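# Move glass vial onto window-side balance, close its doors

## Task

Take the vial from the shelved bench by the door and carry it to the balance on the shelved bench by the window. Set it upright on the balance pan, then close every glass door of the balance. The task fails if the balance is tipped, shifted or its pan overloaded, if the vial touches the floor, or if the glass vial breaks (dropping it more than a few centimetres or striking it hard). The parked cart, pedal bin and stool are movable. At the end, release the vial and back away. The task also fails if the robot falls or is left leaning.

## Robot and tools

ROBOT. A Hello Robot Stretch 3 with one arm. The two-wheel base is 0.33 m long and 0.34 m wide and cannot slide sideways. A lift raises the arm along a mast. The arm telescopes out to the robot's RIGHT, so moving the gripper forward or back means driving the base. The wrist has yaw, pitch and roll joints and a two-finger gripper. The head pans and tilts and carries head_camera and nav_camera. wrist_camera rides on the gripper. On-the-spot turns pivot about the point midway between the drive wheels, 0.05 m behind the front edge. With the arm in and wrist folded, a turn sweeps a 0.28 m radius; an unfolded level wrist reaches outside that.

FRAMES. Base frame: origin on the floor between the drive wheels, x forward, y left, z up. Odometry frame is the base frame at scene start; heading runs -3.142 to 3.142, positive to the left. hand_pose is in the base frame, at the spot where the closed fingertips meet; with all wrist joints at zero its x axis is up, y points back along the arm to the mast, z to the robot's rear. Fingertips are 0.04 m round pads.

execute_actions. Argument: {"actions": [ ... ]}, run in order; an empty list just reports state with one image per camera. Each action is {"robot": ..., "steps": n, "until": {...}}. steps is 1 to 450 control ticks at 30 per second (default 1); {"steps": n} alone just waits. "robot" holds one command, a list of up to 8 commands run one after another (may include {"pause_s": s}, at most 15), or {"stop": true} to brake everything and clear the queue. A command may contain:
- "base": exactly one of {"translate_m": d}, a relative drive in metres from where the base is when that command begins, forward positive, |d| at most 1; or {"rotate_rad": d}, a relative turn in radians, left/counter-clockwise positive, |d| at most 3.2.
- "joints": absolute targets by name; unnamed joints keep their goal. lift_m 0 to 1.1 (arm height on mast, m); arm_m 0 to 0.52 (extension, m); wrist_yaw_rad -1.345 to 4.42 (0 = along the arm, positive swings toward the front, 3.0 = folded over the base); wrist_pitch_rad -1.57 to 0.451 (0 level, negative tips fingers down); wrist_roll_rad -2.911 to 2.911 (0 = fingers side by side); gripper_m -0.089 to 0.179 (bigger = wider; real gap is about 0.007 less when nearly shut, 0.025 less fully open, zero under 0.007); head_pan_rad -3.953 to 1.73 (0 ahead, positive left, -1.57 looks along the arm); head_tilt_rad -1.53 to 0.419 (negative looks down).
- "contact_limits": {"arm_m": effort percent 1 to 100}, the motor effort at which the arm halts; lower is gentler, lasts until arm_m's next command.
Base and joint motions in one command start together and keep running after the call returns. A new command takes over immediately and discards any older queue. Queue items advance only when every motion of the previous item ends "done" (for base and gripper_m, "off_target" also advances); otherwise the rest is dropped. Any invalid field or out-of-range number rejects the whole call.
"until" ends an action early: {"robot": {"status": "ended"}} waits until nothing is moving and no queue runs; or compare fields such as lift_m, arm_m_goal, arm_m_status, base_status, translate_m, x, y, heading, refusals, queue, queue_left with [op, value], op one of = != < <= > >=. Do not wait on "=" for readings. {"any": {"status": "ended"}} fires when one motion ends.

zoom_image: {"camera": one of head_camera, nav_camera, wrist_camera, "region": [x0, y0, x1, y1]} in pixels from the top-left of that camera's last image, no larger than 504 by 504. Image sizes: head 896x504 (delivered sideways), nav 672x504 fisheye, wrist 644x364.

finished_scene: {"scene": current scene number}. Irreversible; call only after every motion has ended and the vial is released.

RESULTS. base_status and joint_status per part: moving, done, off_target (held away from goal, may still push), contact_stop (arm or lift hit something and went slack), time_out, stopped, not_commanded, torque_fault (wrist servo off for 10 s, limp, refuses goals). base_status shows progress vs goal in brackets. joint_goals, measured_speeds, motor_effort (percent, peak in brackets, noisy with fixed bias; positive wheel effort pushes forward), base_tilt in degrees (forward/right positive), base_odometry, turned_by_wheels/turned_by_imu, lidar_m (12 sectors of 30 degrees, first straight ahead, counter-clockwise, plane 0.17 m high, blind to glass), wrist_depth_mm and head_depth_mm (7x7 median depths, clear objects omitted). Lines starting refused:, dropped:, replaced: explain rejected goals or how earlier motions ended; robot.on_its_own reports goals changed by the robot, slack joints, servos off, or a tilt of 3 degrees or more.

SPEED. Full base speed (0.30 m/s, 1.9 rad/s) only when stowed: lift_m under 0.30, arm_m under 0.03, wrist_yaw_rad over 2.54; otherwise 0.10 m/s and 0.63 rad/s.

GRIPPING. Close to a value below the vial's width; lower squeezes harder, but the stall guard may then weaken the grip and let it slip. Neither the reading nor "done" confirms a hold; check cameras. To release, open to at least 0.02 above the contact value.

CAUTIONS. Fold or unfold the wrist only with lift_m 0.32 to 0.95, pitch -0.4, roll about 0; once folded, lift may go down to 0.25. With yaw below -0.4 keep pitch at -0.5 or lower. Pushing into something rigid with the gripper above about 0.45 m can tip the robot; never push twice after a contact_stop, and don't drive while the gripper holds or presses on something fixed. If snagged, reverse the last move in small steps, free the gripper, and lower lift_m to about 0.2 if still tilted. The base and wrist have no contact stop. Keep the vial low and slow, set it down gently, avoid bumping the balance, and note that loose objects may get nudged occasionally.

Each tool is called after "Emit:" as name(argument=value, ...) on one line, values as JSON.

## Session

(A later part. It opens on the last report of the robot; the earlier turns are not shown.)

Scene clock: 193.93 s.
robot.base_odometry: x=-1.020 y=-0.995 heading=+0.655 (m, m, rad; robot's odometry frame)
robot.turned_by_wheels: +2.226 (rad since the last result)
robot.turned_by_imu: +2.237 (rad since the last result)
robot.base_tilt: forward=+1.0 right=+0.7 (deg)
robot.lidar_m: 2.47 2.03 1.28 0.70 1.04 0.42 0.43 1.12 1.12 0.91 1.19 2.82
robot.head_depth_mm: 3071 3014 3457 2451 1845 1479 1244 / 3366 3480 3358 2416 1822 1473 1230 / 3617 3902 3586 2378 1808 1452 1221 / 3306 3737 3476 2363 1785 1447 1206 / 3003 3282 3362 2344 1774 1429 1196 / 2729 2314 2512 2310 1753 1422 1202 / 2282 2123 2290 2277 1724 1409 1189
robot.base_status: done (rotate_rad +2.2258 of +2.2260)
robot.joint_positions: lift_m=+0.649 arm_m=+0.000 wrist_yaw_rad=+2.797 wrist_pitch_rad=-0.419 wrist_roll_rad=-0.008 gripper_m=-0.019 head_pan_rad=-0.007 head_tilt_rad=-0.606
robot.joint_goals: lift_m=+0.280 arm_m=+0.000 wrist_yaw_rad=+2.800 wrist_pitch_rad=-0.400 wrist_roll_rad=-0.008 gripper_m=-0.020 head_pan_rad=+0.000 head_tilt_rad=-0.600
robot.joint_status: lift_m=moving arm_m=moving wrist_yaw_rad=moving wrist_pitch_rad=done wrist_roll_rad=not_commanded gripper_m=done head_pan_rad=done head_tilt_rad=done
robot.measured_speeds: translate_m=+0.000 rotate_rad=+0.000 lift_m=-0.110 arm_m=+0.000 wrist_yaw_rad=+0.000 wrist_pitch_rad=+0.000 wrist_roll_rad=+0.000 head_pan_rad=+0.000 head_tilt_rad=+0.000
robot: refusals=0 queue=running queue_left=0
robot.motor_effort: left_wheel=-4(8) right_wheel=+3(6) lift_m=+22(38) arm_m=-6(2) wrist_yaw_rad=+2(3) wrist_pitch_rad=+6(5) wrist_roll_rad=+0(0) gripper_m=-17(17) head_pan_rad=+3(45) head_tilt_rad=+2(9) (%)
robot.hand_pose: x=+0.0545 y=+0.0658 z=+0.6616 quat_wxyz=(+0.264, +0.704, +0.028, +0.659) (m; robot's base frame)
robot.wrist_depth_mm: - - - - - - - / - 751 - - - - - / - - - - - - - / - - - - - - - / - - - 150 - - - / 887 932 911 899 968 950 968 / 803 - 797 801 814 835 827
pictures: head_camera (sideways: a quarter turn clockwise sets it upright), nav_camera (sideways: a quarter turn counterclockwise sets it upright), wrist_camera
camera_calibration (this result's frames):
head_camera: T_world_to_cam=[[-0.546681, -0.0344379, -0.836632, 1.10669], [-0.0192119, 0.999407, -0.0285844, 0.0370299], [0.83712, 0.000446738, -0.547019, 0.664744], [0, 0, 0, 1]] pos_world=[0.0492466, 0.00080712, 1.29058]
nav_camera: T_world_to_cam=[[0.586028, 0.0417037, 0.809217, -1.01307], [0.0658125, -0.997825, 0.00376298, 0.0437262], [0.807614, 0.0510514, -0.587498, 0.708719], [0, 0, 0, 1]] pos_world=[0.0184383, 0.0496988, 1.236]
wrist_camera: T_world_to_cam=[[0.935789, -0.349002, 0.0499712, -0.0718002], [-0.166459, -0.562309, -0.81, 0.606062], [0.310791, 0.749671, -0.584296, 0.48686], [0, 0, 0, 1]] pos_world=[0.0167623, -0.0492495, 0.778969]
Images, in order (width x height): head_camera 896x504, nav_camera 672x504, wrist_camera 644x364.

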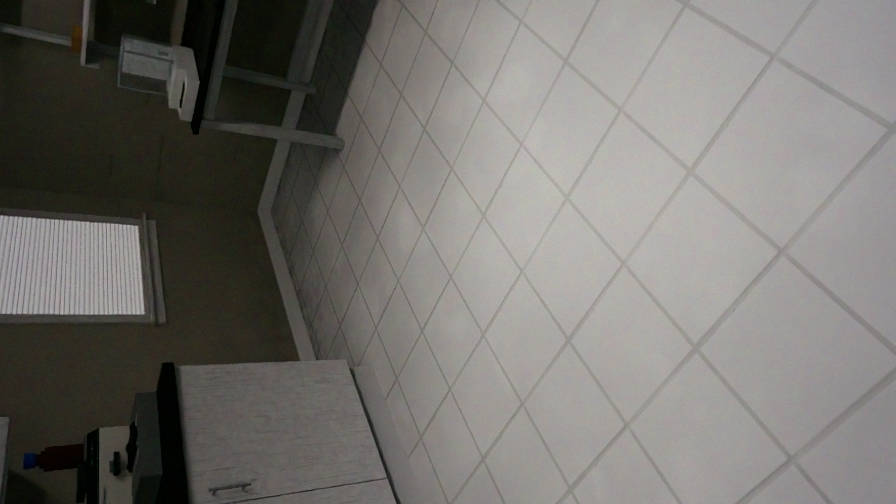

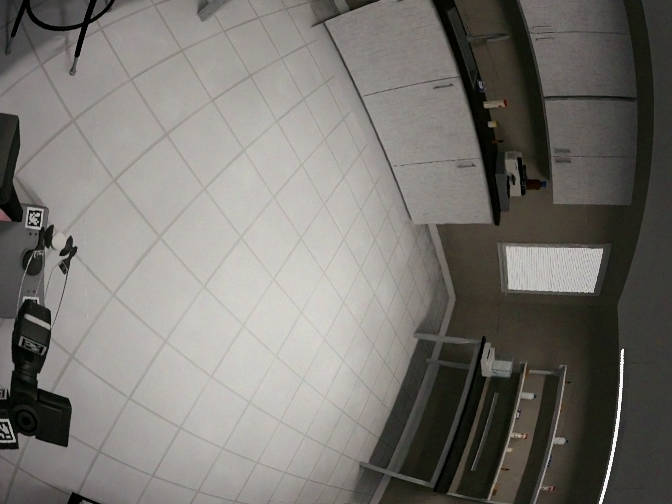

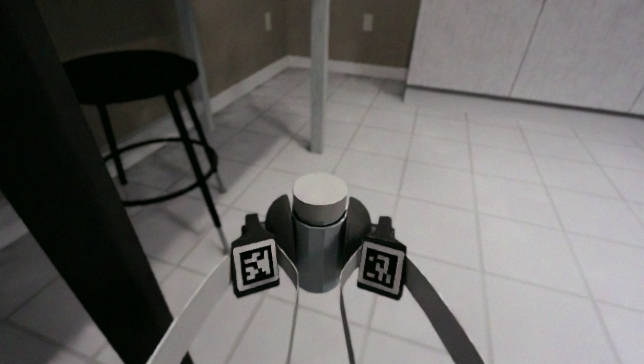

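The path ahead is clear; driving now.

Emit:
execute_actions(actions=[{"robot": [{"base": {"translate_m": 1.0}}, {"base": {"translate_m": 1.0}}, {"base": {"translate_m": 0.8}}], "steps": 450, "until": {"robot": {"queue": "done"}}}, {"steps": 200, "until": {"robot": {"status": "ended"}}}])

Scene clock: 211.00 s.
robot.base_odometry: x=+1.200 y=+0.711 heading=+0.655 (m, m, rad; robot's odometry frame)
robot.turned_by_wheels: +0.000 (rad since the last result)
robot.turned_by_imu: +0.001 (rad since the last result)
robot.base_tilt: forward=+1.1 right=+0.7 (deg)
robot.lidar_m: 1.01 0.83 0.82 0.51 0.49 2.56 2.88 2.45 1.77 1.61 0.69 1.46
robot.head_depth_mm: 1261 1348 1461 1584 1713 1478 1230 / 1316 1459 1581 1747 1816 1468 1227 / 1161 1317 1536 1802 1816 1458 1219 / 1027 1147 1283 1502 1675 1449 1212 / 924 1016 1118 1295 1485 1433 1199 / 840 914 1010 1126 1274 1376 1193 / 768 830 906 1003 1124 1245 1187
robot.base_status: done (translate_m +0.8000 of +0.8000)
robot.joint_positions: lift_m=+0.280 arm_m=+0.000 wrist_yaw_rad=+2.798 wrist_pitch_rad=-0.419 wrist_roll_rad=-0.008 gripper_m=-0.019 head_pan_rad=-0.007 head_tilt_rad=-0.605
robot.joint_goals: lift_m=+0.280 arm_m=+0.000 wrist_yaw_rad=+2.800 wrist_pitch_rad=-0.400 wrist_roll_rad=-0.008 gripper_m=-0.020 head_pan_rad=+0.000 head_tilt_rad=-0.600
robot.joint_status: lift_m=done arm_m=done wrist_yaw_rad=done wrist_pitch_rad=done wrist_roll_rad=not_commanded gripper_m=done head_pan_rad=done head_tilt_rad=done
robot.measured_speeds: translate_m=+0.000 rotate_rad=+0.000 lift_m=+0.000 arm_m=+0.000 wrist_yaw_rad=+0.000 wrist_pitch_rad=+0.000 wrist_roll_rad=+0.000 head_pan_rad=+0.000 head_tilt_rad=+0.000
robot: refusals=0 queue=done queue_left=0
robot.motor_effort: left_wheel=-4(8) right_wheel=+3(8) lift_m=+23(24) arm_m=-5(4) wrist_yaw_rad=+2(4) wrist_pitch_rad=+6(5) wrist_roll_rad=+0(0) gripper_m=-16(16) head_pan_rad=+4(5) head_tilt_rad=+2(2) (%)
robot.hand_pose: x=+0.0543 y=+0.0658 z=+0.2928 quat_wxyz=(+0.263, +0.704, +0.028, +0.659) (m; robot's base frame)
robot.wrist_depth_mm: 420 512 741 865 765 713 663 / - 530 801 920 837 763 714 / - 549 833 947 889 842 763 / - 611 727 723 752 753 775 / - 578 599 150 591 597 608 / 475 - - 464 504 494 504 / - - - 425 428 428 428
pictures: head_camera (sideways: a quarter turn clockwise sets it upright), nav_camera (sideways: a quarter turn counterclockwise sets it upright), wrist_camera
camera_calibration (this result's frames):
head_camera: T_world_to_cam=[[-0.545688, -0.0344833, -0.837279, 1.10753], [-0.0192486, 0.999405, -0.0286154, 0.0370705], [0.837767, 0.000501342, -0.546027, 0.663451], [0, 0, 0, 1]] pos_world=[0.0492599, 0.000810072, 1.29063]
nav_camera: T_world_to_cam=[[0.585067, 0.0417517, 0.80991, -1.01397], [0.0658784, -0.99782, 0.00384915, 0.0436136], [0.808305, 0.0511036, -0.586542, 0.707471], [0, 0, 0, 1]] pos_world=[0.0185128, 0.0496991, 1.23602]
wrist_camera: T_world_to_cam=[[0.936077, -0.348228, 0.0499709, -0.0532545], [-0.165994, -0.562446, -0.81, 0.307365], [0.31017, 0.749928, -0.584297, 0.271425], [0, 0, 0, 1]] pos_world=[0.0166828, -0.0492178, 0.41022]
Images, in order (width x height): head_camera 896x504, nav_camera 672x504, wrist_camera 644x364.

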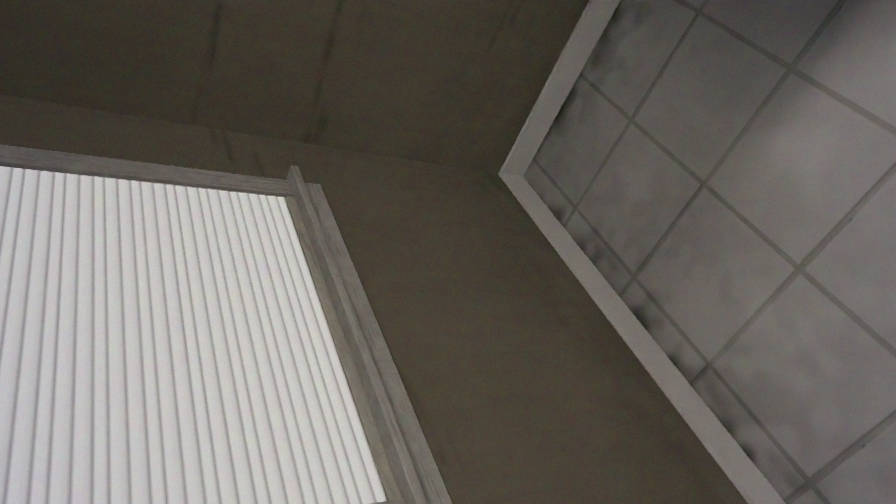

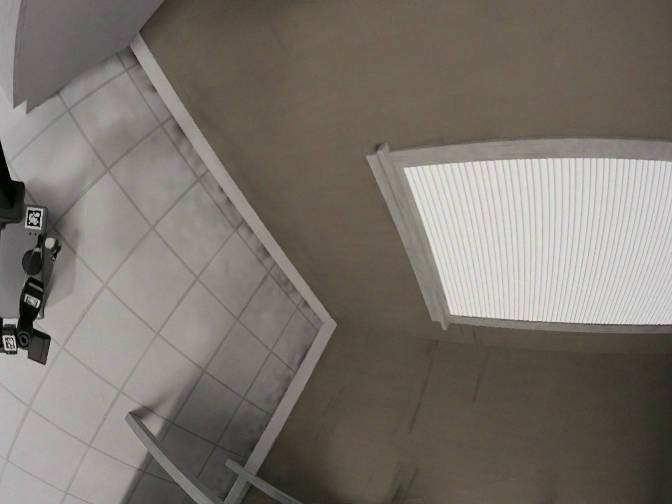

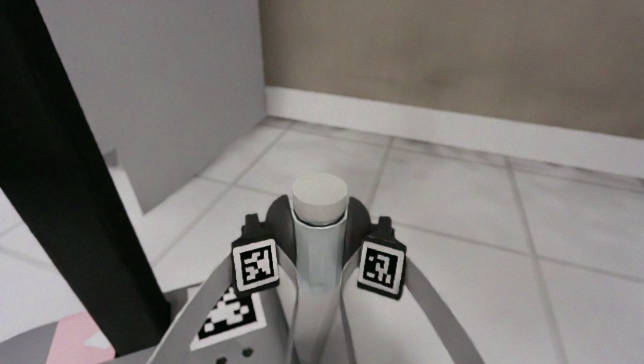

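Emit:
execute_actions(actions=[{"robot": [{"base": {"translate_m": 0.489}}, {"base": {"rotate_rad": -0.76}, "joints": {"head_pan_rad": -1.3, "head_tilt_rad": -0.5}}, {"base": {"translate_m": 0.45}, "joints": {"lift_m": 0.91}}], "steps": 450, "until": {"robot": {"status": "ended"}}}, {"steps": 200, "until": {"robot": {"status": "ended"}}}])

Scene clock: 225.70 s.
robot.base_odometry: x=+2.035 y=+0.962 heading=-0.104 (m, m, rad; robot's odometry frame)
robot.turned_by_wheels: -0.760 (rad since the last result)
robot.turned_by_imu: -0.763 (rad since the last result)
robot.base_tilt: forward=+1.0 right=+0.5 (deg)
robot.lidar_m: 0.64 0.65 0.57 0.54 0.55 0.72 1.24 3.73 2.89 0.51 0.74 0.67
robot.head_depth_mm: 2568 2743 2867 2671 798 619 654 / 2597 2846 2965 1138 701 620 671 / 2656 2908 3053 1119 665 636 - / 2271 2229 1969 750 681 657 1341 / 1606 1203 1724 1095 791 685 1268 / 1248 792 1352 1137 818 702 1267 / 701 542 504 1107 810 721 1198
robot.base_status: done (translate_m +0.4500 of +0.4500)
robot.joint_positions: lift_m=+0.910 arm_m=+0.000 wrist_yaw_rad=+2.798 wrist_pitch_rad=-0.419 wrist_roll_rad=-0.008 gripper_m=-0.019 head_pan_rad=-1.293 head_tilt_rad=-0.507
robot.joint_goals: lift_m=+0.910 arm_m=+0.000 wrist_yaw_rad=+2.800 wrist_pitch_rad=-0.400 wrist_roll_rad=-0.008 gripper_m=-0.020 head_pan_rad=-1.300 head_tilt_rad=-0.500
robot.joint_status: lift_m=done arm_m=done wrist_yaw_rad=done wrist_pitch_rad=done wrist_roll_rad=not_commanded gripper_m=done head_pan_rad=done head_tilt_rad=done
robot.measured_speeds: translate_m=+0.000 rotate_rad=+0.000 lift_m=+0.000 arm_m=+0.000 wrist_yaw_rad=+0.000 wrist_pitch_rad=+0.000 wrist_roll_rad=+0.000 head_pan_rad=+0.000 head_tilt_rad=+0.000
robot: refusals=0 queue=done queue_left=0
robot.motor_effort: left_wheel=+3(11) right_wheel=-2(8) lift_m=+38(42) arm_m=-5(5) wrist_yaw_rad=+2(2) wrist_pitch_rad=+5(6) wrist_roll_rad=+0(0) gripper_m=-16(16) head_pan_rad=-4(44) head_tilt_rad=+2(9) (%)
robot.hand_pose: x=+0.0543 y=+0.0658 z=+0.9222 quat_wxyz=(+0.263, +0.704, +0.028, +0.659) (m; robot's base frame)
robot.wrist_depth_mm: 444 472 527 592 681 639 504 / - 517 576 624 755 679 511 / - 540 634 730 847 694 543 / - 628 699 770 944 714 560 / - 714 796 150 - 765 565 / 664 793 888 - - 766 595 / 740 - - - - 825 614
pictures: head_camera (sideways: a quarter turn clockwise sets it upright), nav_camera (sideways: a quarter turn counterclockwise sets it upright), wrist_camera
camera_calibration (this result's frames):
head_camera: T_world_to_cam=[[-0.16314, 0.432647, -0.88668, 1.16962], [0.954581, 0.296331, -0.0310407, 0.0342915], [0.249321, -0.851472, -0.46134, 0.556851], [0, 0, 0, 1]] pos_world=[0.0192423, -0.0420503, 1.29504]
nav_camera: T_world_to_cam=[[0.181858, -0.470796, 0.863296, -1.08112], [-0.93936, -0.342757, 0.0109601, 0.040487], [0.29074, -0.812939, -0.50458, 0.603993], [0, 0, 0, 1]] pos_world=[0.0590366, -0.00409913, 1.23764]
wrist_camera: T_world_to_cam=[[0.936112, -0.348135, 0.0499698, -0.0846923], [-0.165939, -0.562462, -0.81, 0.817196], [0.310096, 0.749959, -0.584297, 0.639199], [0, 0, 0, 1]] pos_world=[0.0166733, -0.0492149, 1.03964]
Images, in order (width x height): head_camera 896x504, nav_camera 672x504, wrist_camera 644x364.

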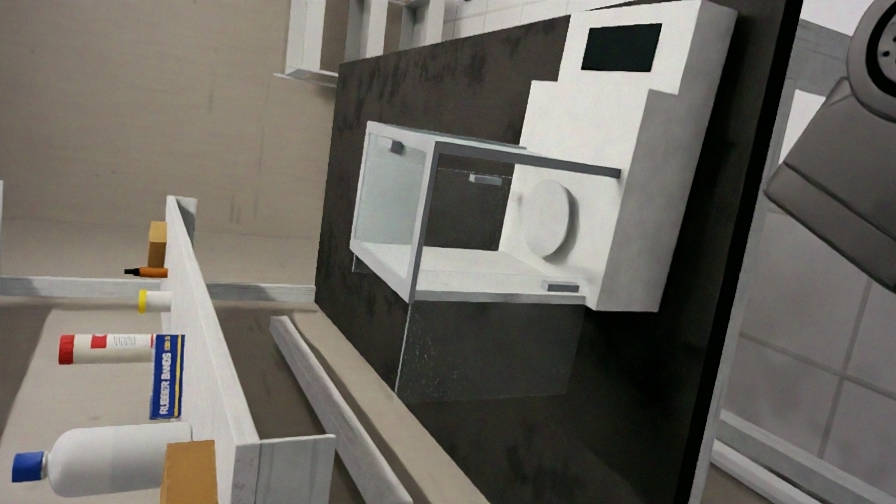

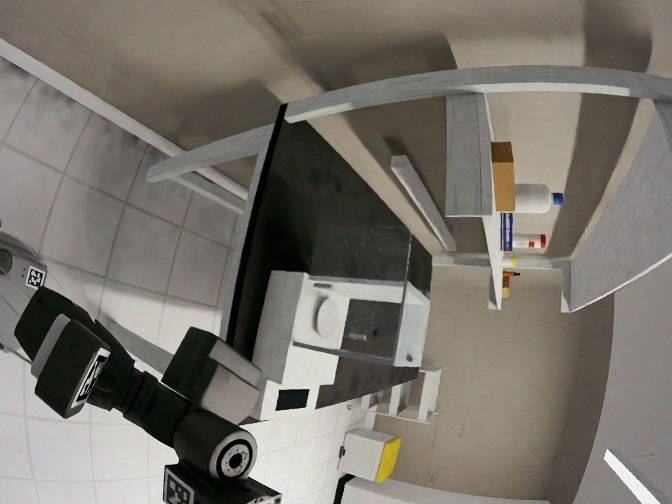

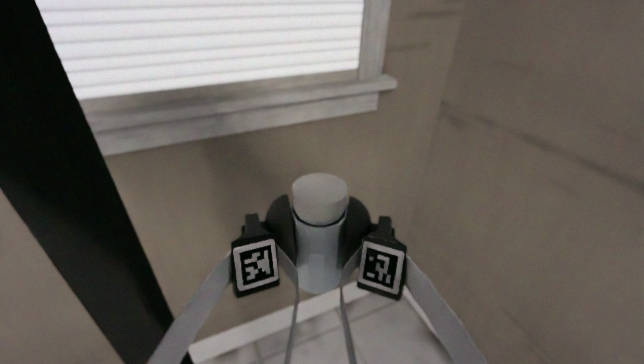

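Emit:
zoom_image(camera="head_camera", region=[330, 100, 680, 420])

Region (330, 100, 680, 420) of head_camera's 896x504 image, scaled by 1.440, with more detail than that image has; it fills the top 461 rows of this view, and the rest is white.

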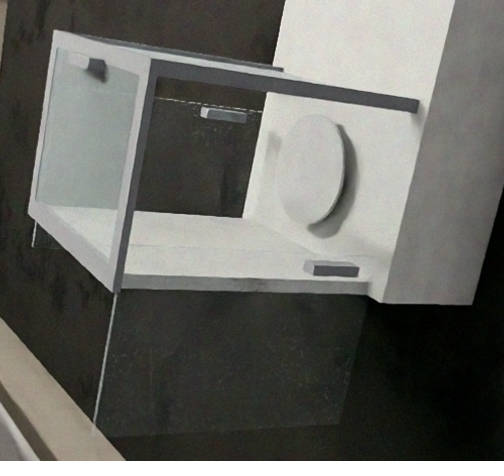

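Emit:
execute_actions(actions=[{"robot": {"base": {"translate_m": 0.156}, "joints": {"wrist_yaw_rad": 0.0, "head_pan_rad": -1.57, "head_tilt_rad": -0.75}}, "steps": 300, "until": {"robot": {"status": "ended"}}}])

Scene clock: 251.03 s.
robot.base_odometry: x=+2.190 y=+0.946 heading=-0.104 (m, m, rad; robot's odometry frame)
robot.turned_by_wheels: +0.000 (rad since the last result)
robot.turned_by_imu: +0.000 (rad since the last result)
robot.base_tilt: forward=+1.0 right=+0.6 (deg)
robot.lidar_m: 0.48 0.49 0.58 0.55 0.56 0.74 1.39 3.86 0.55 1.83 0.58 0.51
robot.head_depth_mm: 2717 2826 2703 758 689 - - / 2648 2974 1048 673 692 - - / 2640 1589 990 665 - - - / 2672 1473 795 668 - - - / 2697 1530 1045 798 701 1312 1138 / 2483 1504 1036 784 694 1308 1129 / 390 1307 1022 782 689 1248 1103
robot.base_status: done (translate_m +0.1560 of +0.1560)
robot.joint_positions: lift_m=+0.910 arm_m=+0.000 wrist_yaw_rad=+0.003 wrist_pitch_rad=-0.419 wrist_roll_rad=-0.008 gripper_m=-0.019 head_pan_rad=-1.563 head_tilt_rad=-0.740
robot.joint_goals: lift_m=+0.910 arm_m=+0.000 wrist_yaw_rad=+0.000 wrist_pitch_rad=-0.400 wrist_roll_rad=-0.008 gripper_m=-0.020 head_pan_rad=-1.570 head_tilt_rad=-0.750
robot.joint_status: lift_m=done arm_m=done wrist_yaw_rad=done wrist_pitch_rad=done wrist_roll_rad=not_commanded gripper_m=done head_pan_rad=done head_tilt_rad=done
robot.measured_speeds: translate_m=+0.000 rotate_rad=+0.000 lift_m=+0.000 arm_m=+0.000 wrist_yaw_rad=+0.000 wrist_pitch_rad=+0.000 wrist_roll_rad=+0.000 head_pan_rad=+0.000 head_tilt_rad=+0.000
robot: refusals=0 queue=done queue_left=0
robot.motor_effort: left_wheel=+3(9) right_wheel=-3(2) lift_m=+38(38) arm_m=-5(5) wrist_yaw_rad=-2(4) wrist_pitch_rad=+5(5) wrist_roll_rad=+0(1) gripper_m=-17(16) head_pan_rad=-4(28) head_tilt_rad=-4(15) (%)
robot.hand_pose: x=-0.0209 y=-0.3697 z=+0.9222 quat_wxyz=(+0.695, +0.149, -0.688, -0.146) (m; robot's base frame)
robot.wrist_depth_mm: 608 - - - - - - / 679 895 781 913 - - - / 610 608 591 391 417 - - / 473 476 459 329 346 408 - / 379 385 392 150 371 385 - / 323 324 346 337 366 431 - / 445 904 - - - - -
pictures: head_camera (sideways: a quarter turn clockwise sets it upright), nav_camera (sideways: a quarter turn counterclockwise sets it upright), wrist_camera
camera_calibration (this result's frames):
head_camera: T_world_to_cam=[[-0.0434313, 0.653168, -0.755967, 0.998463], [0.998981, 0.0376986, -0.0248206, 0.0259142], [0.0122868, -0.756274, -0.654139, 0.80913], [0, 0, 0, 1]] pos_world=[0.00753511, -0.0412159, 1.28473]
nav_camera: T_world_to_cam=[[0.0512511, -0.688379, 0.723539, -0.898131], [-0.996734, -0.080529, -0.00601315, 0.062935], [0.0624052, -0.720868, -0.690258, 0.846935], [0, 0, 0, 1]] pos_world=[0.0559065, -0.00265774, 1.23481]
wrist_camera: T_world_to_cam=[[-0.998706, 0.00951468, 0.0499641, -0.0740822], [-0.0349464, 0.585387, -0.81, 0.986824], [-0.0369553, -0.810698, -0.584297, 0.404954], [0, 0, 0, 1]] pos_world=[-0.0245352, -0.248674, 1.03964]
Images, in order (width x height): head_camera 896x504, nav_camera 672x504, wrist_camera 644x364.

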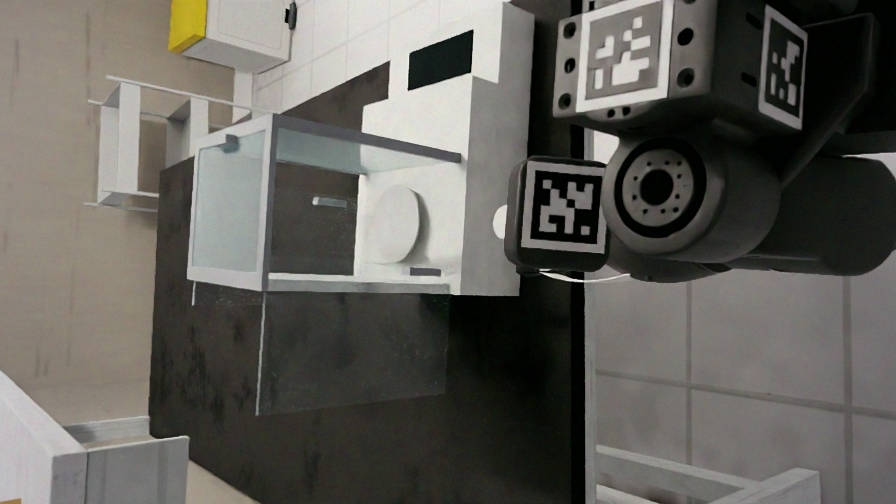

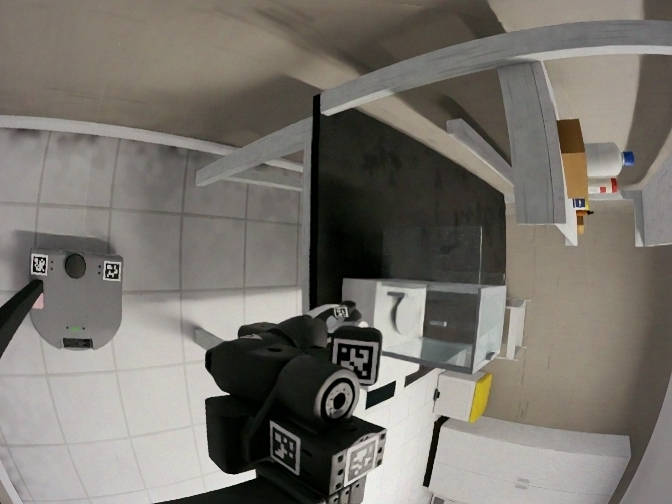

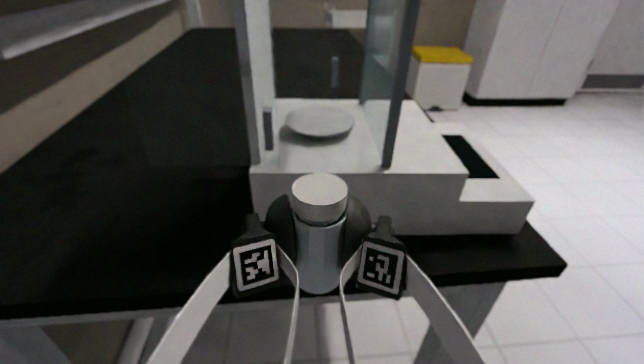

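Emit:
zoom_image(camera="wrist_camera", region=[200, 0, 460, 200])

Emit:
zoom_image(camera="head_camera", region=[170, 90, 560, 430])

Region (200, 0, 460, 200) of wrist_camera's 644x364 image, scaled by 1.938; it fills the top 388 rows of this view, and the rest is white.

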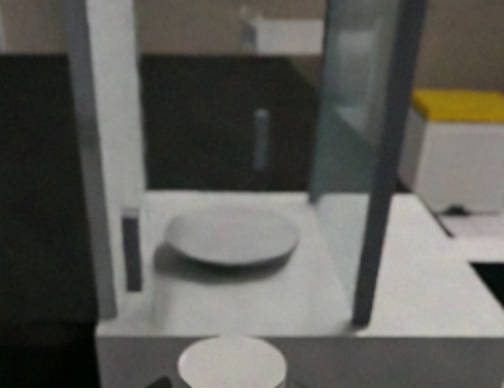

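Region (170, 90, 560, 430) of head_camera's 896x504 image, scaled by 1.292, with more detail than that image has; it fills the top 439 rows of this view, and the rest is white.

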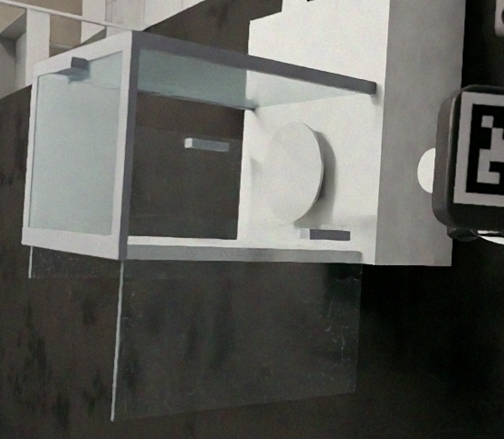

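Emit:
execute_actions(actions=[{"robot": {"base": {"translate_m": -0.012}, "joints": {"arm_m": 0.13}}, "steps": 300, "until": {"robot": {"status": "ended"}}}])

Scene clock: 267.13 s.
robot.base_odometry: x=+2.178 y=+0.947 heading=-0.104 (m, m, rad; robot's odometry frame)
robot.turned_by_wheels: +0.000 (rad since the last result)
robot.turned_by_imu: +0.000 (rad since the last result)
robot.base_tilt: forward=+1.0 right=+0.7 (deg)
robot.lidar_m: 0.49 0.51 0.58 0.55 0.56 0.73 1.38 3.54 0.55 1.90 0.58 0.52
robot.head_depth_mm: 2714 2828 2796 - - 1323 1158 / 2674 2943 2497 - - 1001 1148 / 2606 1594 1025 - 1488 1335 1147 / 2678 1470 1020 660 1460 1325 1144 / 2670 1531 1004 770 701 1325 1137 / 2534 1499 1035 787 696 1306 1134 / 424 1320 1022 781 688 1238 1105
robot.base_status: done (translate_m -0.0120 of -0.0120)
robot.joint_positions: lift_m=+0.910 arm_m=+0.130 wrist_yaw_rad=+0.002 wrist_pitch_rad=-0.419 wrist_roll_rad=-0.008 gripper_m=-0.019 head_pan_rad=-1.563 head_tilt_rad=-0.741
robot.joint_goals: lift_m=+0.910 arm_m=+0.130 wrist_yaw_rad=+0.000 wrist_pitch_rad=-0.400 wrist_roll_rad=-0.008 gripper_m=-0.020 head_pan_rad=-1.570 head_tilt_rad=-0.750
robot.joint_status: lift_m=done arm_m=done wrist_yaw_rad=done wrist_pitch_rad=done wrist_roll_rad=not_commanded gripper_m=done head_pan_rad=done head_tilt_rad=done
robot.measured_speeds: translate_m=+0.000 rotate_rad=+0.000 lift_m=+0.000 arm_m=+0.000 wrist_yaw_rad=+0.000 wrist_pitch_rad=+0.000 wrist_roll_rad=+0.000 head_pan_rad=+0.000 head_tilt_rad=+0.000
robot: refusals=0 queue=done queue_left=0
robot.motor_effort: left_wheel=+3(6) right_wheel=-2(6) lift_m=+38(38) arm_m=+6(6) wrist_yaw_rad=-2(2) wrist_pitch_rad=+5(5) wrist_roll_rad=+0(1) gripper_m=-15(16) head_pan_rad=-4(4) head_tilt_rad=-3(3) (%)
robot.hand_pose: x=-0.0211 y=-0.4989 z=+0.9222 quat_wxyz=(+0.695, +0.148, -0.688, -0.146) (m; robot's base frame)
robot.wrist_depth_mm: 649 753 261 - - - - / 706 819 263 917 855 - - / 611 614 260 641 653 - - / 475 477 262 290 300 - - / 382 384 226 151 255 301 - / 320 322 238 230 232 244 - / 278 279 264 269 272 274 289
pictures: head_camera (sideways: a quarter turn clockwise sets it upright), nav_camera (sideways: a quarter turn counterclockwise sets it upright), wrist_camera
camera_calibration (this result's frames):
head_camera: T_world_to_cam=[[-0.043321, 0.653403, -0.75577, 0.998206], [0.998987, 0.0375347, -0.0248117, 0.0259025], [0.0121556, -0.75608, -0.654367, 0.809427], [0, 0, 0, 1]] pos_world=[0.007528, -0.041211, 1.28472]
nav_camera: T_world_to_cam=[[0.0511347, -0.688605, 0.723331, -0.89786], [-0.996748, -0.0803562, -0.00603502, 0.0629635], [0.0622799, -0.72067, -0.690475, 0.847219], [0, 0, 0, 1]] pos_world=[0.0559059, -0.00264609, 1.23481]
wrist_camera: T_world_to_cam=[[-0.998695, 0.0105924, 0.0499642, -0.0725568], [-0.0343148, 0.585424, -0.81, 1.06249], [-0.0378302, -0.810658, -0.584297, 0.300194], [0, 0, 0, 1]] pos_world=[-0.0246467, -0.377883, 1.03964]
Images, in order (width x height): head_camera 896x504, nav_camera 672x504, wrist_camera 644x364.

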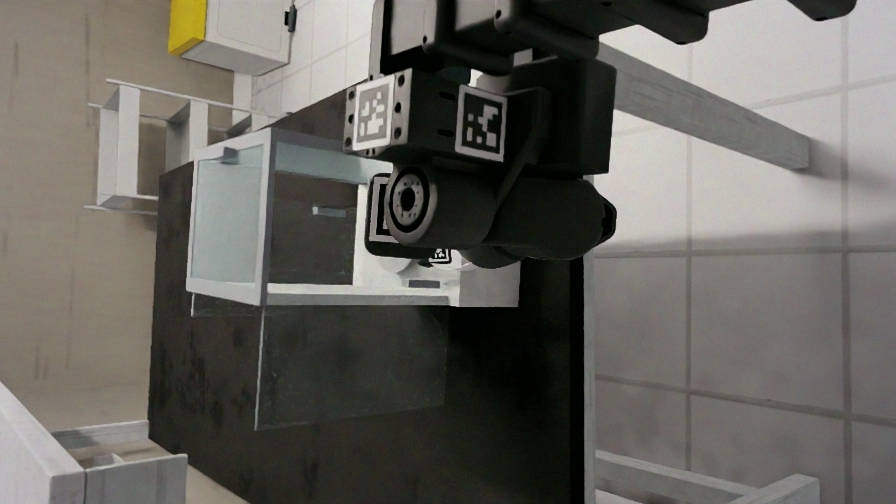

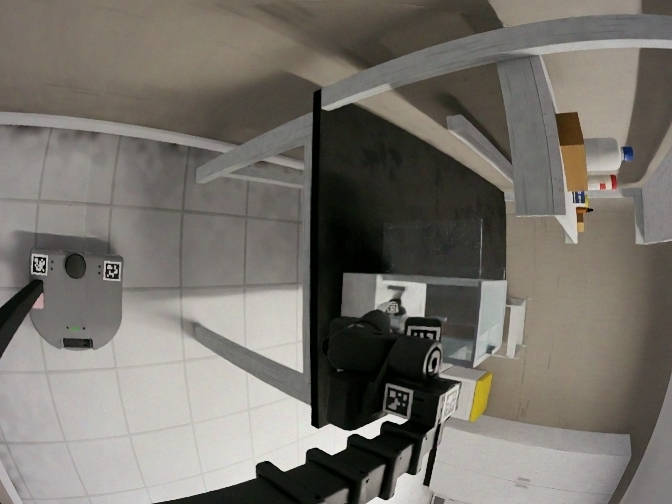

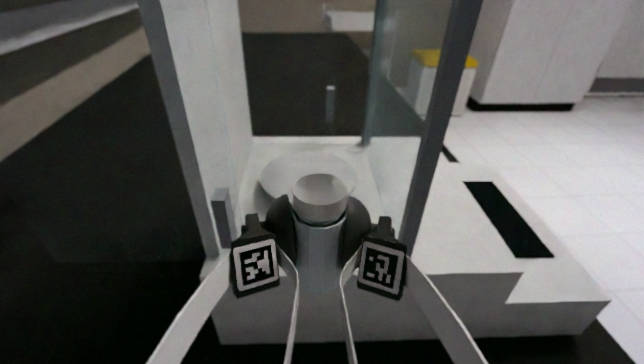

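Emit:
zoom_image(camera="wrist_camera", region=[140, 60, 500, 320])

Region (140, 60, 500, 320) of wrist_camera's 644x364 image, scaled by 1.400.

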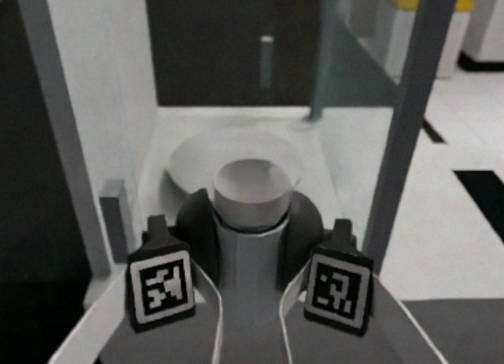

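Emit:
execute_actions(actions=[{"robot": {"joints": {"arm_m": 0.20}, "contact_limits": {"arm_m": 14}}, "steps": 300, "until": {"robot": {"status": "ended"}}}])

Scene clock: 273.67 s.
robot.base_odometry: x=+2.178 y=+0.947 heading=-0.104 (m, m, rad; robot's odometry frame)
robot.turned_by_wheels: +0.000 (rad since the last result)
robot.turned_by_imu: +0.000 (rad since the last result)
robot.base_tilt: forward=+1.1 right=+0.7 (deg)
robot.lidar_m: 0.49 0.50 0.58 0.55 0.56 0.74 1.38 3.55 0.55 1.91 0.58 0.52
robot.head_depth_mm: 2733 2783 2858 - 747 1320 1162 / 2638 2954 2922 - 702 998 1143 / 2605 1593 1079 - 693 1333 1145 / 2692 1467 1056 661 696 1323 1140 / 2681 1540 1000 769 699 1316 1136 / 2562 1498 1034 793 692 1311 1126 / 429 1313 1022 782 687 1242 1105
robot.base_status: done (translate_m -0.0120 of -0.0120)
robot.joint_positions: lift_m=+0.910 arm_m=+0.200 wrist_yaw_rad=+0.002 wrist_pitch_rad=-0.419 wrist_roll_rad=-0.008 gripper_m=-0.019 head_pan_rad=-1.563 head_tilt_rad=-0.741
robot.joint_goals: lift_m=+0.910 arm_m=+0.200 wrist_yaw_rad=+0.000 wrist_pitch_rad=-0.400 wrist_roll_rad=-0.008 gripper_m=-0.020 head_pan_rad=-1.570 head_tilt_rad=-0.750
robot.joint_status: lift_m=done arm_m=done wrist_yaw_rad=done wrist_pitch_rad=done wrist_roll_rad=not_commanded gripper_m=done head_pan_rad=done head_tilt_rad=done
robot.measured_speeds: translate_m=+0.000 rotate_rad=+0.000 lift_m=+0.000 arm_m=+0.000 wrist_yaw_rad=+0.000 wrist_pitch_rad=+0.000 wrist_roll_rad=+0.000 head_pan_rad=+0.000 head_tilt_rad=+0.000
robot: refusals=0 queue=done queue_left=0
robot.motor_effort: left_wheel=+3(3) right_wheel=-2(2) lift_m=+38(39) arm_m=+6(6) wrist_yaw_rad=-1(1) wrist_pitch_rad=+6(5) wrist_roll_rad=+0(0) gripper_m=-16(17) head_pan_rad=-4(3) head_tilt_rad=-3(3) (%)
robot.contact_limits: arm_m 14 (drawing in: default 27, maximum 45; extending or still: default 38, maximum 63)
robot.hand_pose: x=-0.0211 y=-0.5689 z=+0.9222 quat_wxyz=(+0.695, +0.148, -0.688, -0.146) (m; robot's base frame)
robot.wrist_depth_mm: 89 120 - - - - 78 / 91 121 768 930 - - - / 554 120 264 637 638 - - / 458 121 265 314 318 117 - / 384 130 225 150 254 268 - / 325 157 199 200 201 208 282 / 277 278 177 183 181 185 226
pictures: head_camera (sideways: a quarter turn clockwise sets it upright), nav_camera (sideways: a quarter turn counterclockwise sets it upright), wrist_camera
camera_calibration (this result's frames):
head_camera: T_world_to_cam=[[-0.0433201, 0.653405, -0.755768, 0.998203], [0.998987, 0.0375333, -0.0248116, 0.0259024], [0.0121545, -0.756078, -0.654369, 0.80943], [0, 0, 0, 1]] pos_world=[0.00752794, -0.041211, 1.28472]
nav_camera: T_world_to_cam=[[0.0511337, -0.688607, 0.723329, -0.897857], [-0.996748, -0.0803548, -0.00603523, 0.0629638], [0.0622789, -0.720669, -0.690477, 0.847221], [0, 0, 0, 1]] pos_world=[0.0559059, -0.00264597, 1.23481]
wrist_camera: T_world_to_cam=[[-0.998695, 0.0105973, 0.0499641, -0.0718136], [-0.0343118, 0.585425, -0.81, 1.10347], [-0.0378341, -0.810658, -0.584297, 0.243451], [0, 0, 0, 1]] pos_world=[-0.0246472, -0.447879, 1.03964]
Images, in order (width x height): head_camera 896x504, nav_camera 672x504, wrist_camera 644x364.

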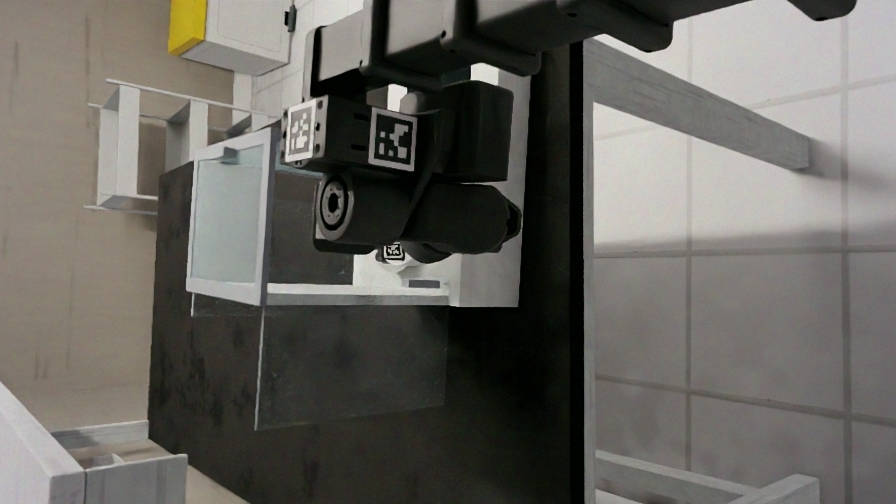

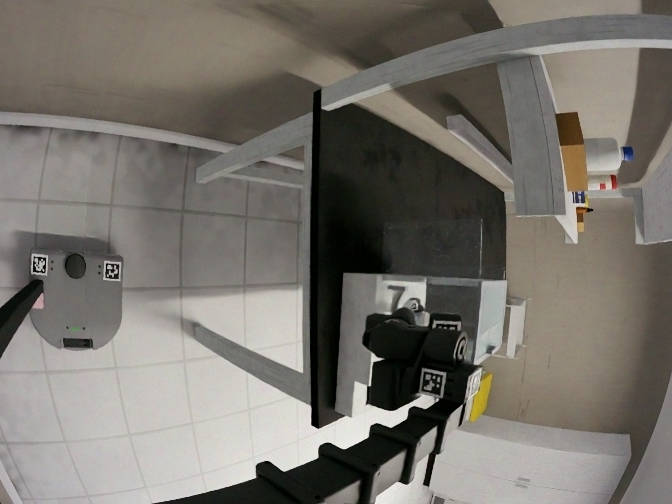

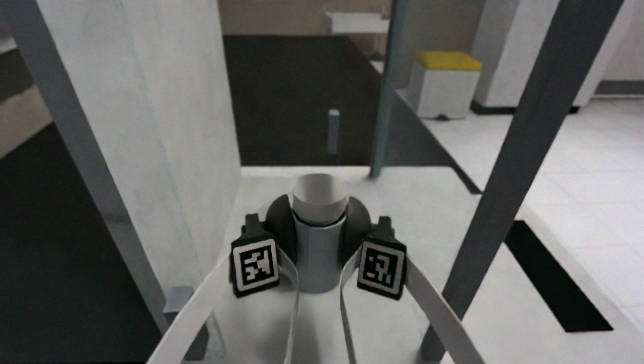

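Emit:
execute_actions(actions=[{"robot": {"joints": {"arm_m": 0.25}, "contact_limits": {"arm_m": 14}}, "steps": 300, "until": {"robot": {"status": "ended"}}}])

Scene clock: 276.90 s.
robot.base_odometry: x=+2.178 y=+0.947 heading=-0.104 (m, m, rad; robot's odometry frame)
robot.turned_by_wheels: +0.000 (rad since the last result)
robot.turned_by_imu: +0.000 (rad since the last result)
robot.base_tilt: forward=+1.1 right=+0.7 (deg)
robot.lidar_m: 0.49 0.50 0.58 0.55 0.56 0.74 1.38 3.53 0.55 1.91 0.58 0.52
robot.head_depth_mm: 2713 2821 2813 - 695 1324 1162 / 2666 2951 - 672 698 999 1140 / 2614 1597 - 656 694 1336 1144 / 2700 1462 1012 661 698 1323 1140 / 2689 1524 1000 767 702 1320 1135 / 2542 1496 1033 789 694 1309 1130 / 428 1319 1027 779 687 1241 1104
robot.base_status: done (translate_m -0.0120 of -0.0120)
robot.joint_positions: lift_m=+0.910 arm_m=+0.250 wrist_yaw_rad=+0.002 wrist_pitch_rad=-0.419 wrist_roll_rad=-0.008 gripper_m=-0.019 head_pan_rad=-1.563 head_tilt_rad=-0.741
robot.joint_goals: lift_m=+0.910 arm_m=+0.250 wrist_yaw_rad=+0.000 wrist_pitch_rad=-0.400 wrist_roll_rad=-0.008 gripper_m=-0.020 head_pan_rad=-1.570 head_tilt_rad=-0.750
robot.joint_status: lift_m=done arm_m=done wrist_yaw_rad=done wrist_pitch_rad=done wrist_roll_rad=not_commanded gripper_m=done head_pan_rad=done head_tilt_rad=done
robot.measured_speeds: translate_m=+0.000 rotate_rad=+0.000 lift_m=+0.000 arm_m=+0.000 wrist_yaw_rad=+0.000 wrist_pitch_rad=+0.000 wrist_roll_rad=+0.000 head_pan_rad=+0.000 head_tilt_rad=+0.000
robot: refusals=0 queue=done queue_left=0
robot.motor_effort: left_wheel=+4(3) right_wheel=-2(2) lift_m=+38(39) arm_m=+6(6) wrist_yaw_rad=-1(2) wrist_pitch_rad=+5(6) wrist_roll_rad=+0(0) gripper_m=-17(16) head_pan_rad=-4(4) head_tilt_rad=-3(2) (%)
robot.contact_limits: arm_m 14 (drawing in: default 27, maximum 45; extending or still: default 38, maximum 63)
robot.hand_pose: x=-0.0211 y=-0.6189 z=+0.9222 quat_wxyz=(+0.695, +0.148, -0.688, -0.146) (m; robot's base frame)
robot.wrist_depth_mm: 90 122 - - - - - / 90 122 837 918 - - - / 90 122 598 630 660 - - / 90 122 283 474 485 - - / 90 122 229 150 259 298 - / 90 121 189 182 213 215 245 / 90 113 176 174 183 185 69
pictures: head_camera (sideways: a quarter turn clockwise sets it upright), nav_camera (sideways: a quarter turn counterclockwise sets it upright), wrist_camera
camera_calibration (this result's frames):
head_camera: T_world_to_cam=[[-0.04332, 0.653405, -0.755768, 0.998203], [0.998987, 0.0375332, -0.0248116, 0.0259023], [0.0121544, -0.756077, -0.654369, 0.80943], [0, 0, 0, 1]] pos_world=[0.00752793, -0.041211, 1.28472]
nav_camera: T_world_to_cam=[[0.0511336, -0.688608, 0.723329, -0.897857], [-0.996748, -0.0803547, -0.00603527, 0.0629639], [0.0622788, -0.720668, -0.690477, 0.847222], [0, 0, 0, 1]] pos_world=[0.0559059, -0.00264594, 1.23481]
wrist_camera: T_world_to_cam=[[-0.998695, 0.0105976, 0.0499642, -0.0712837], [-0.0343117, 0.585425, -0.81, 1.13274], [-0.0378344, -0.810657, -0.584297, 0.202915], [0, 0, 0, 1]] pos_world=[-0.0246472, -0.497883, 1.03964]
Images, in order (width x height): head_camera 896x504, nav_camera 672x504, wrist_camera 644x364.

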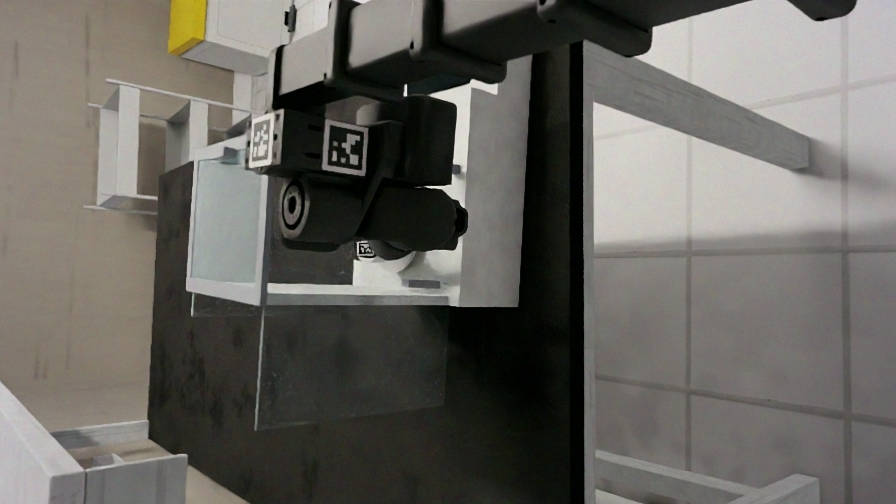

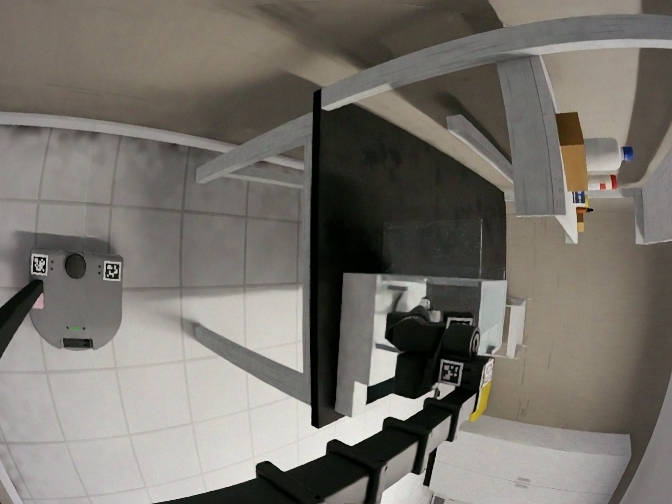

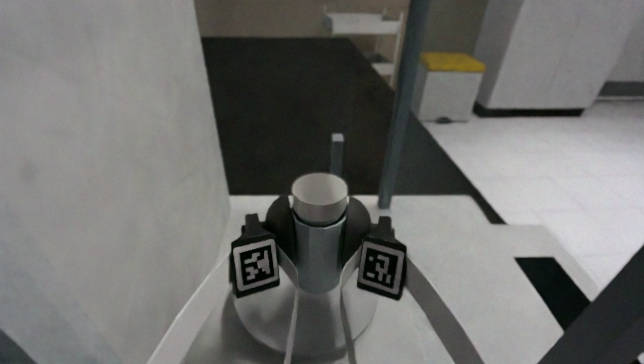

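Emit:
execute_actions(actions=[{"robot": {"joints": {"lift_m": 0.901}}, "steps": 300, "until": {"robot": {"status": "ended"}}}, {"steps": 5}])

Emit:
zoom_image(camera="wrist_camera", region=[200, 160, 440, 364])

Scene clock: 284.30 s.
robot.base_odometry: x=+2.178 y=+0.947 heading=-0.104 (m, m, rad; robot's odometry frame)
robot.turned_by_wheels: +0.000 (rad since the last result)
robot.turned_by_imu: +0.000 (rad since the last result)
robot.base_tilt: forward=+0.8 right=+0.4 (deg)
robot.lidar_m: 0.49 0.50 0.58 0.55 0.56 0.73 1.38 3.53 0.55 1.90 0.58 0.52
robot.head_depth_mm: 2723 2856 2821 - - 1329 1160 / 2672 2927 - 663 697 992 1140 / 2632 1588 - 659 693 1333 1145 / 2674 1461 1016 660 697 1330 1143 / 2686 1532 1006 770 703 1316 1136 / 2520 1505 1033 791 697 1303 1125 / 429 1321 1024 778 690 1239 1111
robot.base_status: done (translate_m -0.0120 of -0.0120)
robot.joint_positions: lift_m=+0.901 arm_m=+0.250 wrist_yaw_rad=+0.002 wrist_pitch_rad=-0.419 wrist_roll_rad=-0.008 gripper_m=-0.019 head_pan_rad=-1.563 head_tilt_rad=-0.741
robot.joint_goals: lift_m=+0.901 arm_m=+0.250 wrist_yaw_rad=+0.000 wrist_pitch_rad=-0.400 wrist_roll_rad=-0.008 gripper_m=-0.020 head_pan_rad=-1.570 head_tilt_rad=-0.750
robot.joint_status: lift_m=done arm_m=done wrist_yaw_rad=done wrist_pitch_rad=done wrist_roll_rad=not_commanded gripper_m=done head_pan_rad=done head_tilt_rad=done
robot.measured_speeds: translate_m=+0.000 rotate_rad=+0.000 lift_m=+0.000 arm_m=+0.000 wrist_yaw_rad=+0.000 wrist_pitch_rad=+0.000 wrist_roll_rad=+0.000 head_pan_rad=+0.000 head_tilt_rad=+0.000
robot: refusals=0 queue=done queue_left=0
robot.motor_effort: left_wheel=+3(4) right_wheel=-2(2) lift_m=+24(36) arm_m=+6(6) wrist_yaw_rad=-1(1) wrist_pitch_rad=+5(6) wrist_roll_rad=+0(0) gripper_m=-16(16) head_pan_rad=-4(4) head_tilt_rad=-2(3) (%)
robot.contact_limits: arm_m 14 (drawing in: default 27, maximum 45; extending or still: default 38, maximum 63)
robot.hand_pose: x=-0.0211 y=-0.6189 z=+0.9138 quat_wxyz=(+0.695, +0.148, -0.688, -0.146) (m; robot's base frame)
robot.wrist_depth_mm: 90 122 - - - - - / 90 122 802 910 - - - / 90 122 578 613 637 - - / 90 122 271 284 473 - - / 90 121 223 150 245 278 - / 90 121 178 174 204 205 236 / 90 113 167 166 174 177 69
pictures: head_camera (sideways: a quarter turn clockwise sets it upright), nav_camera (sideways: a quarter turn counterclockwise sets it upright), wrist_camera
camera_calibration (this result's frames):
head_camera: T_world_to_cam=[[-0.0433201, 0.653405, -0.755768, 0.998203], [0.998987, 0.0375333, -0.0248116, 0.0259023], [0.0121545, -0.756077, -0.65437, 0.809431], [0, 0, 0, 1]] pos_world=[0.00752794, -0.041211, 1.28472]
nav_camera: T_world_to_cam=[[0.0511337, -0.688608, 0.723329, -0.897857], [-0.996748, -0.0803548, -0.00603527, 0.0629639], [0.0622789, -0.720668, -0.690477, 0.847222], [0, 0, 0, 1]] pos_world=[0.0559059, -0.00264593, 1.23481]
wrist_camera: T_world_to_cam=[[-0.998695, 0.0105976, 0.0499643, -0.0708631], [-0.0343118, 0.585425, -0.81, 1.12592], [-0.0378343, -0.810658, -0.584297, 0.197996], [0, 0, 0, 1]] pos_world=[-0.0246472, -0.497883, 1.03122]
Images, in order (width x height): head_camera 896x504, nav_camera 672x504, wrist_camera 644x364.

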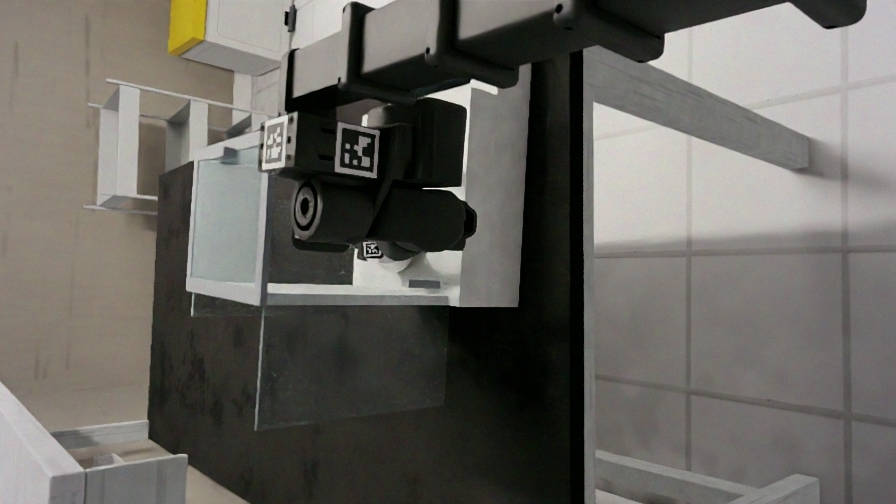

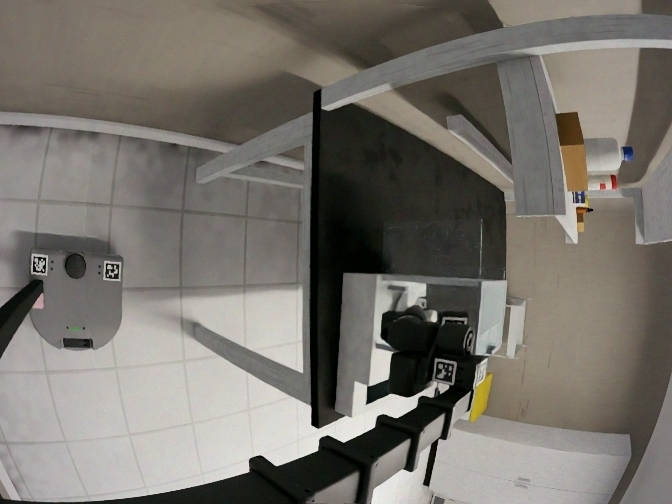

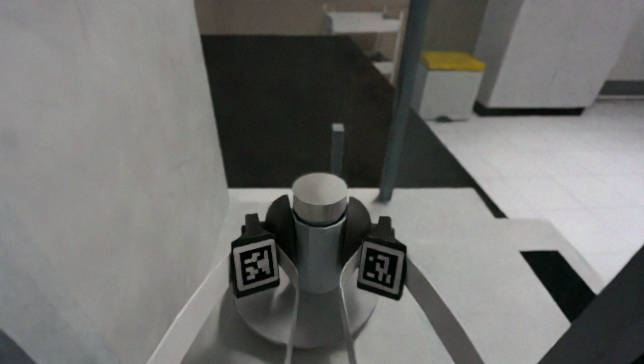

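Region (200, 160, 440, 364) of wrist_camera's 644x364 image, scaled by 2.100; it fills the top 428 rows of this view, and the rest is white.

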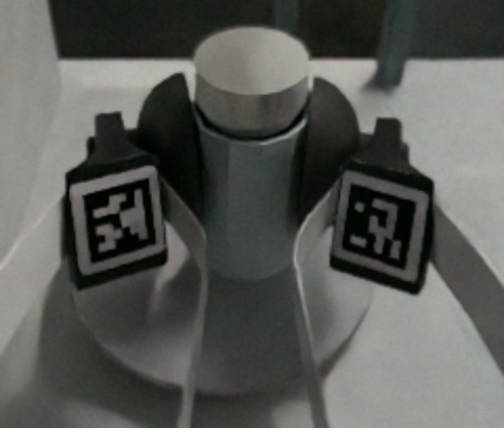

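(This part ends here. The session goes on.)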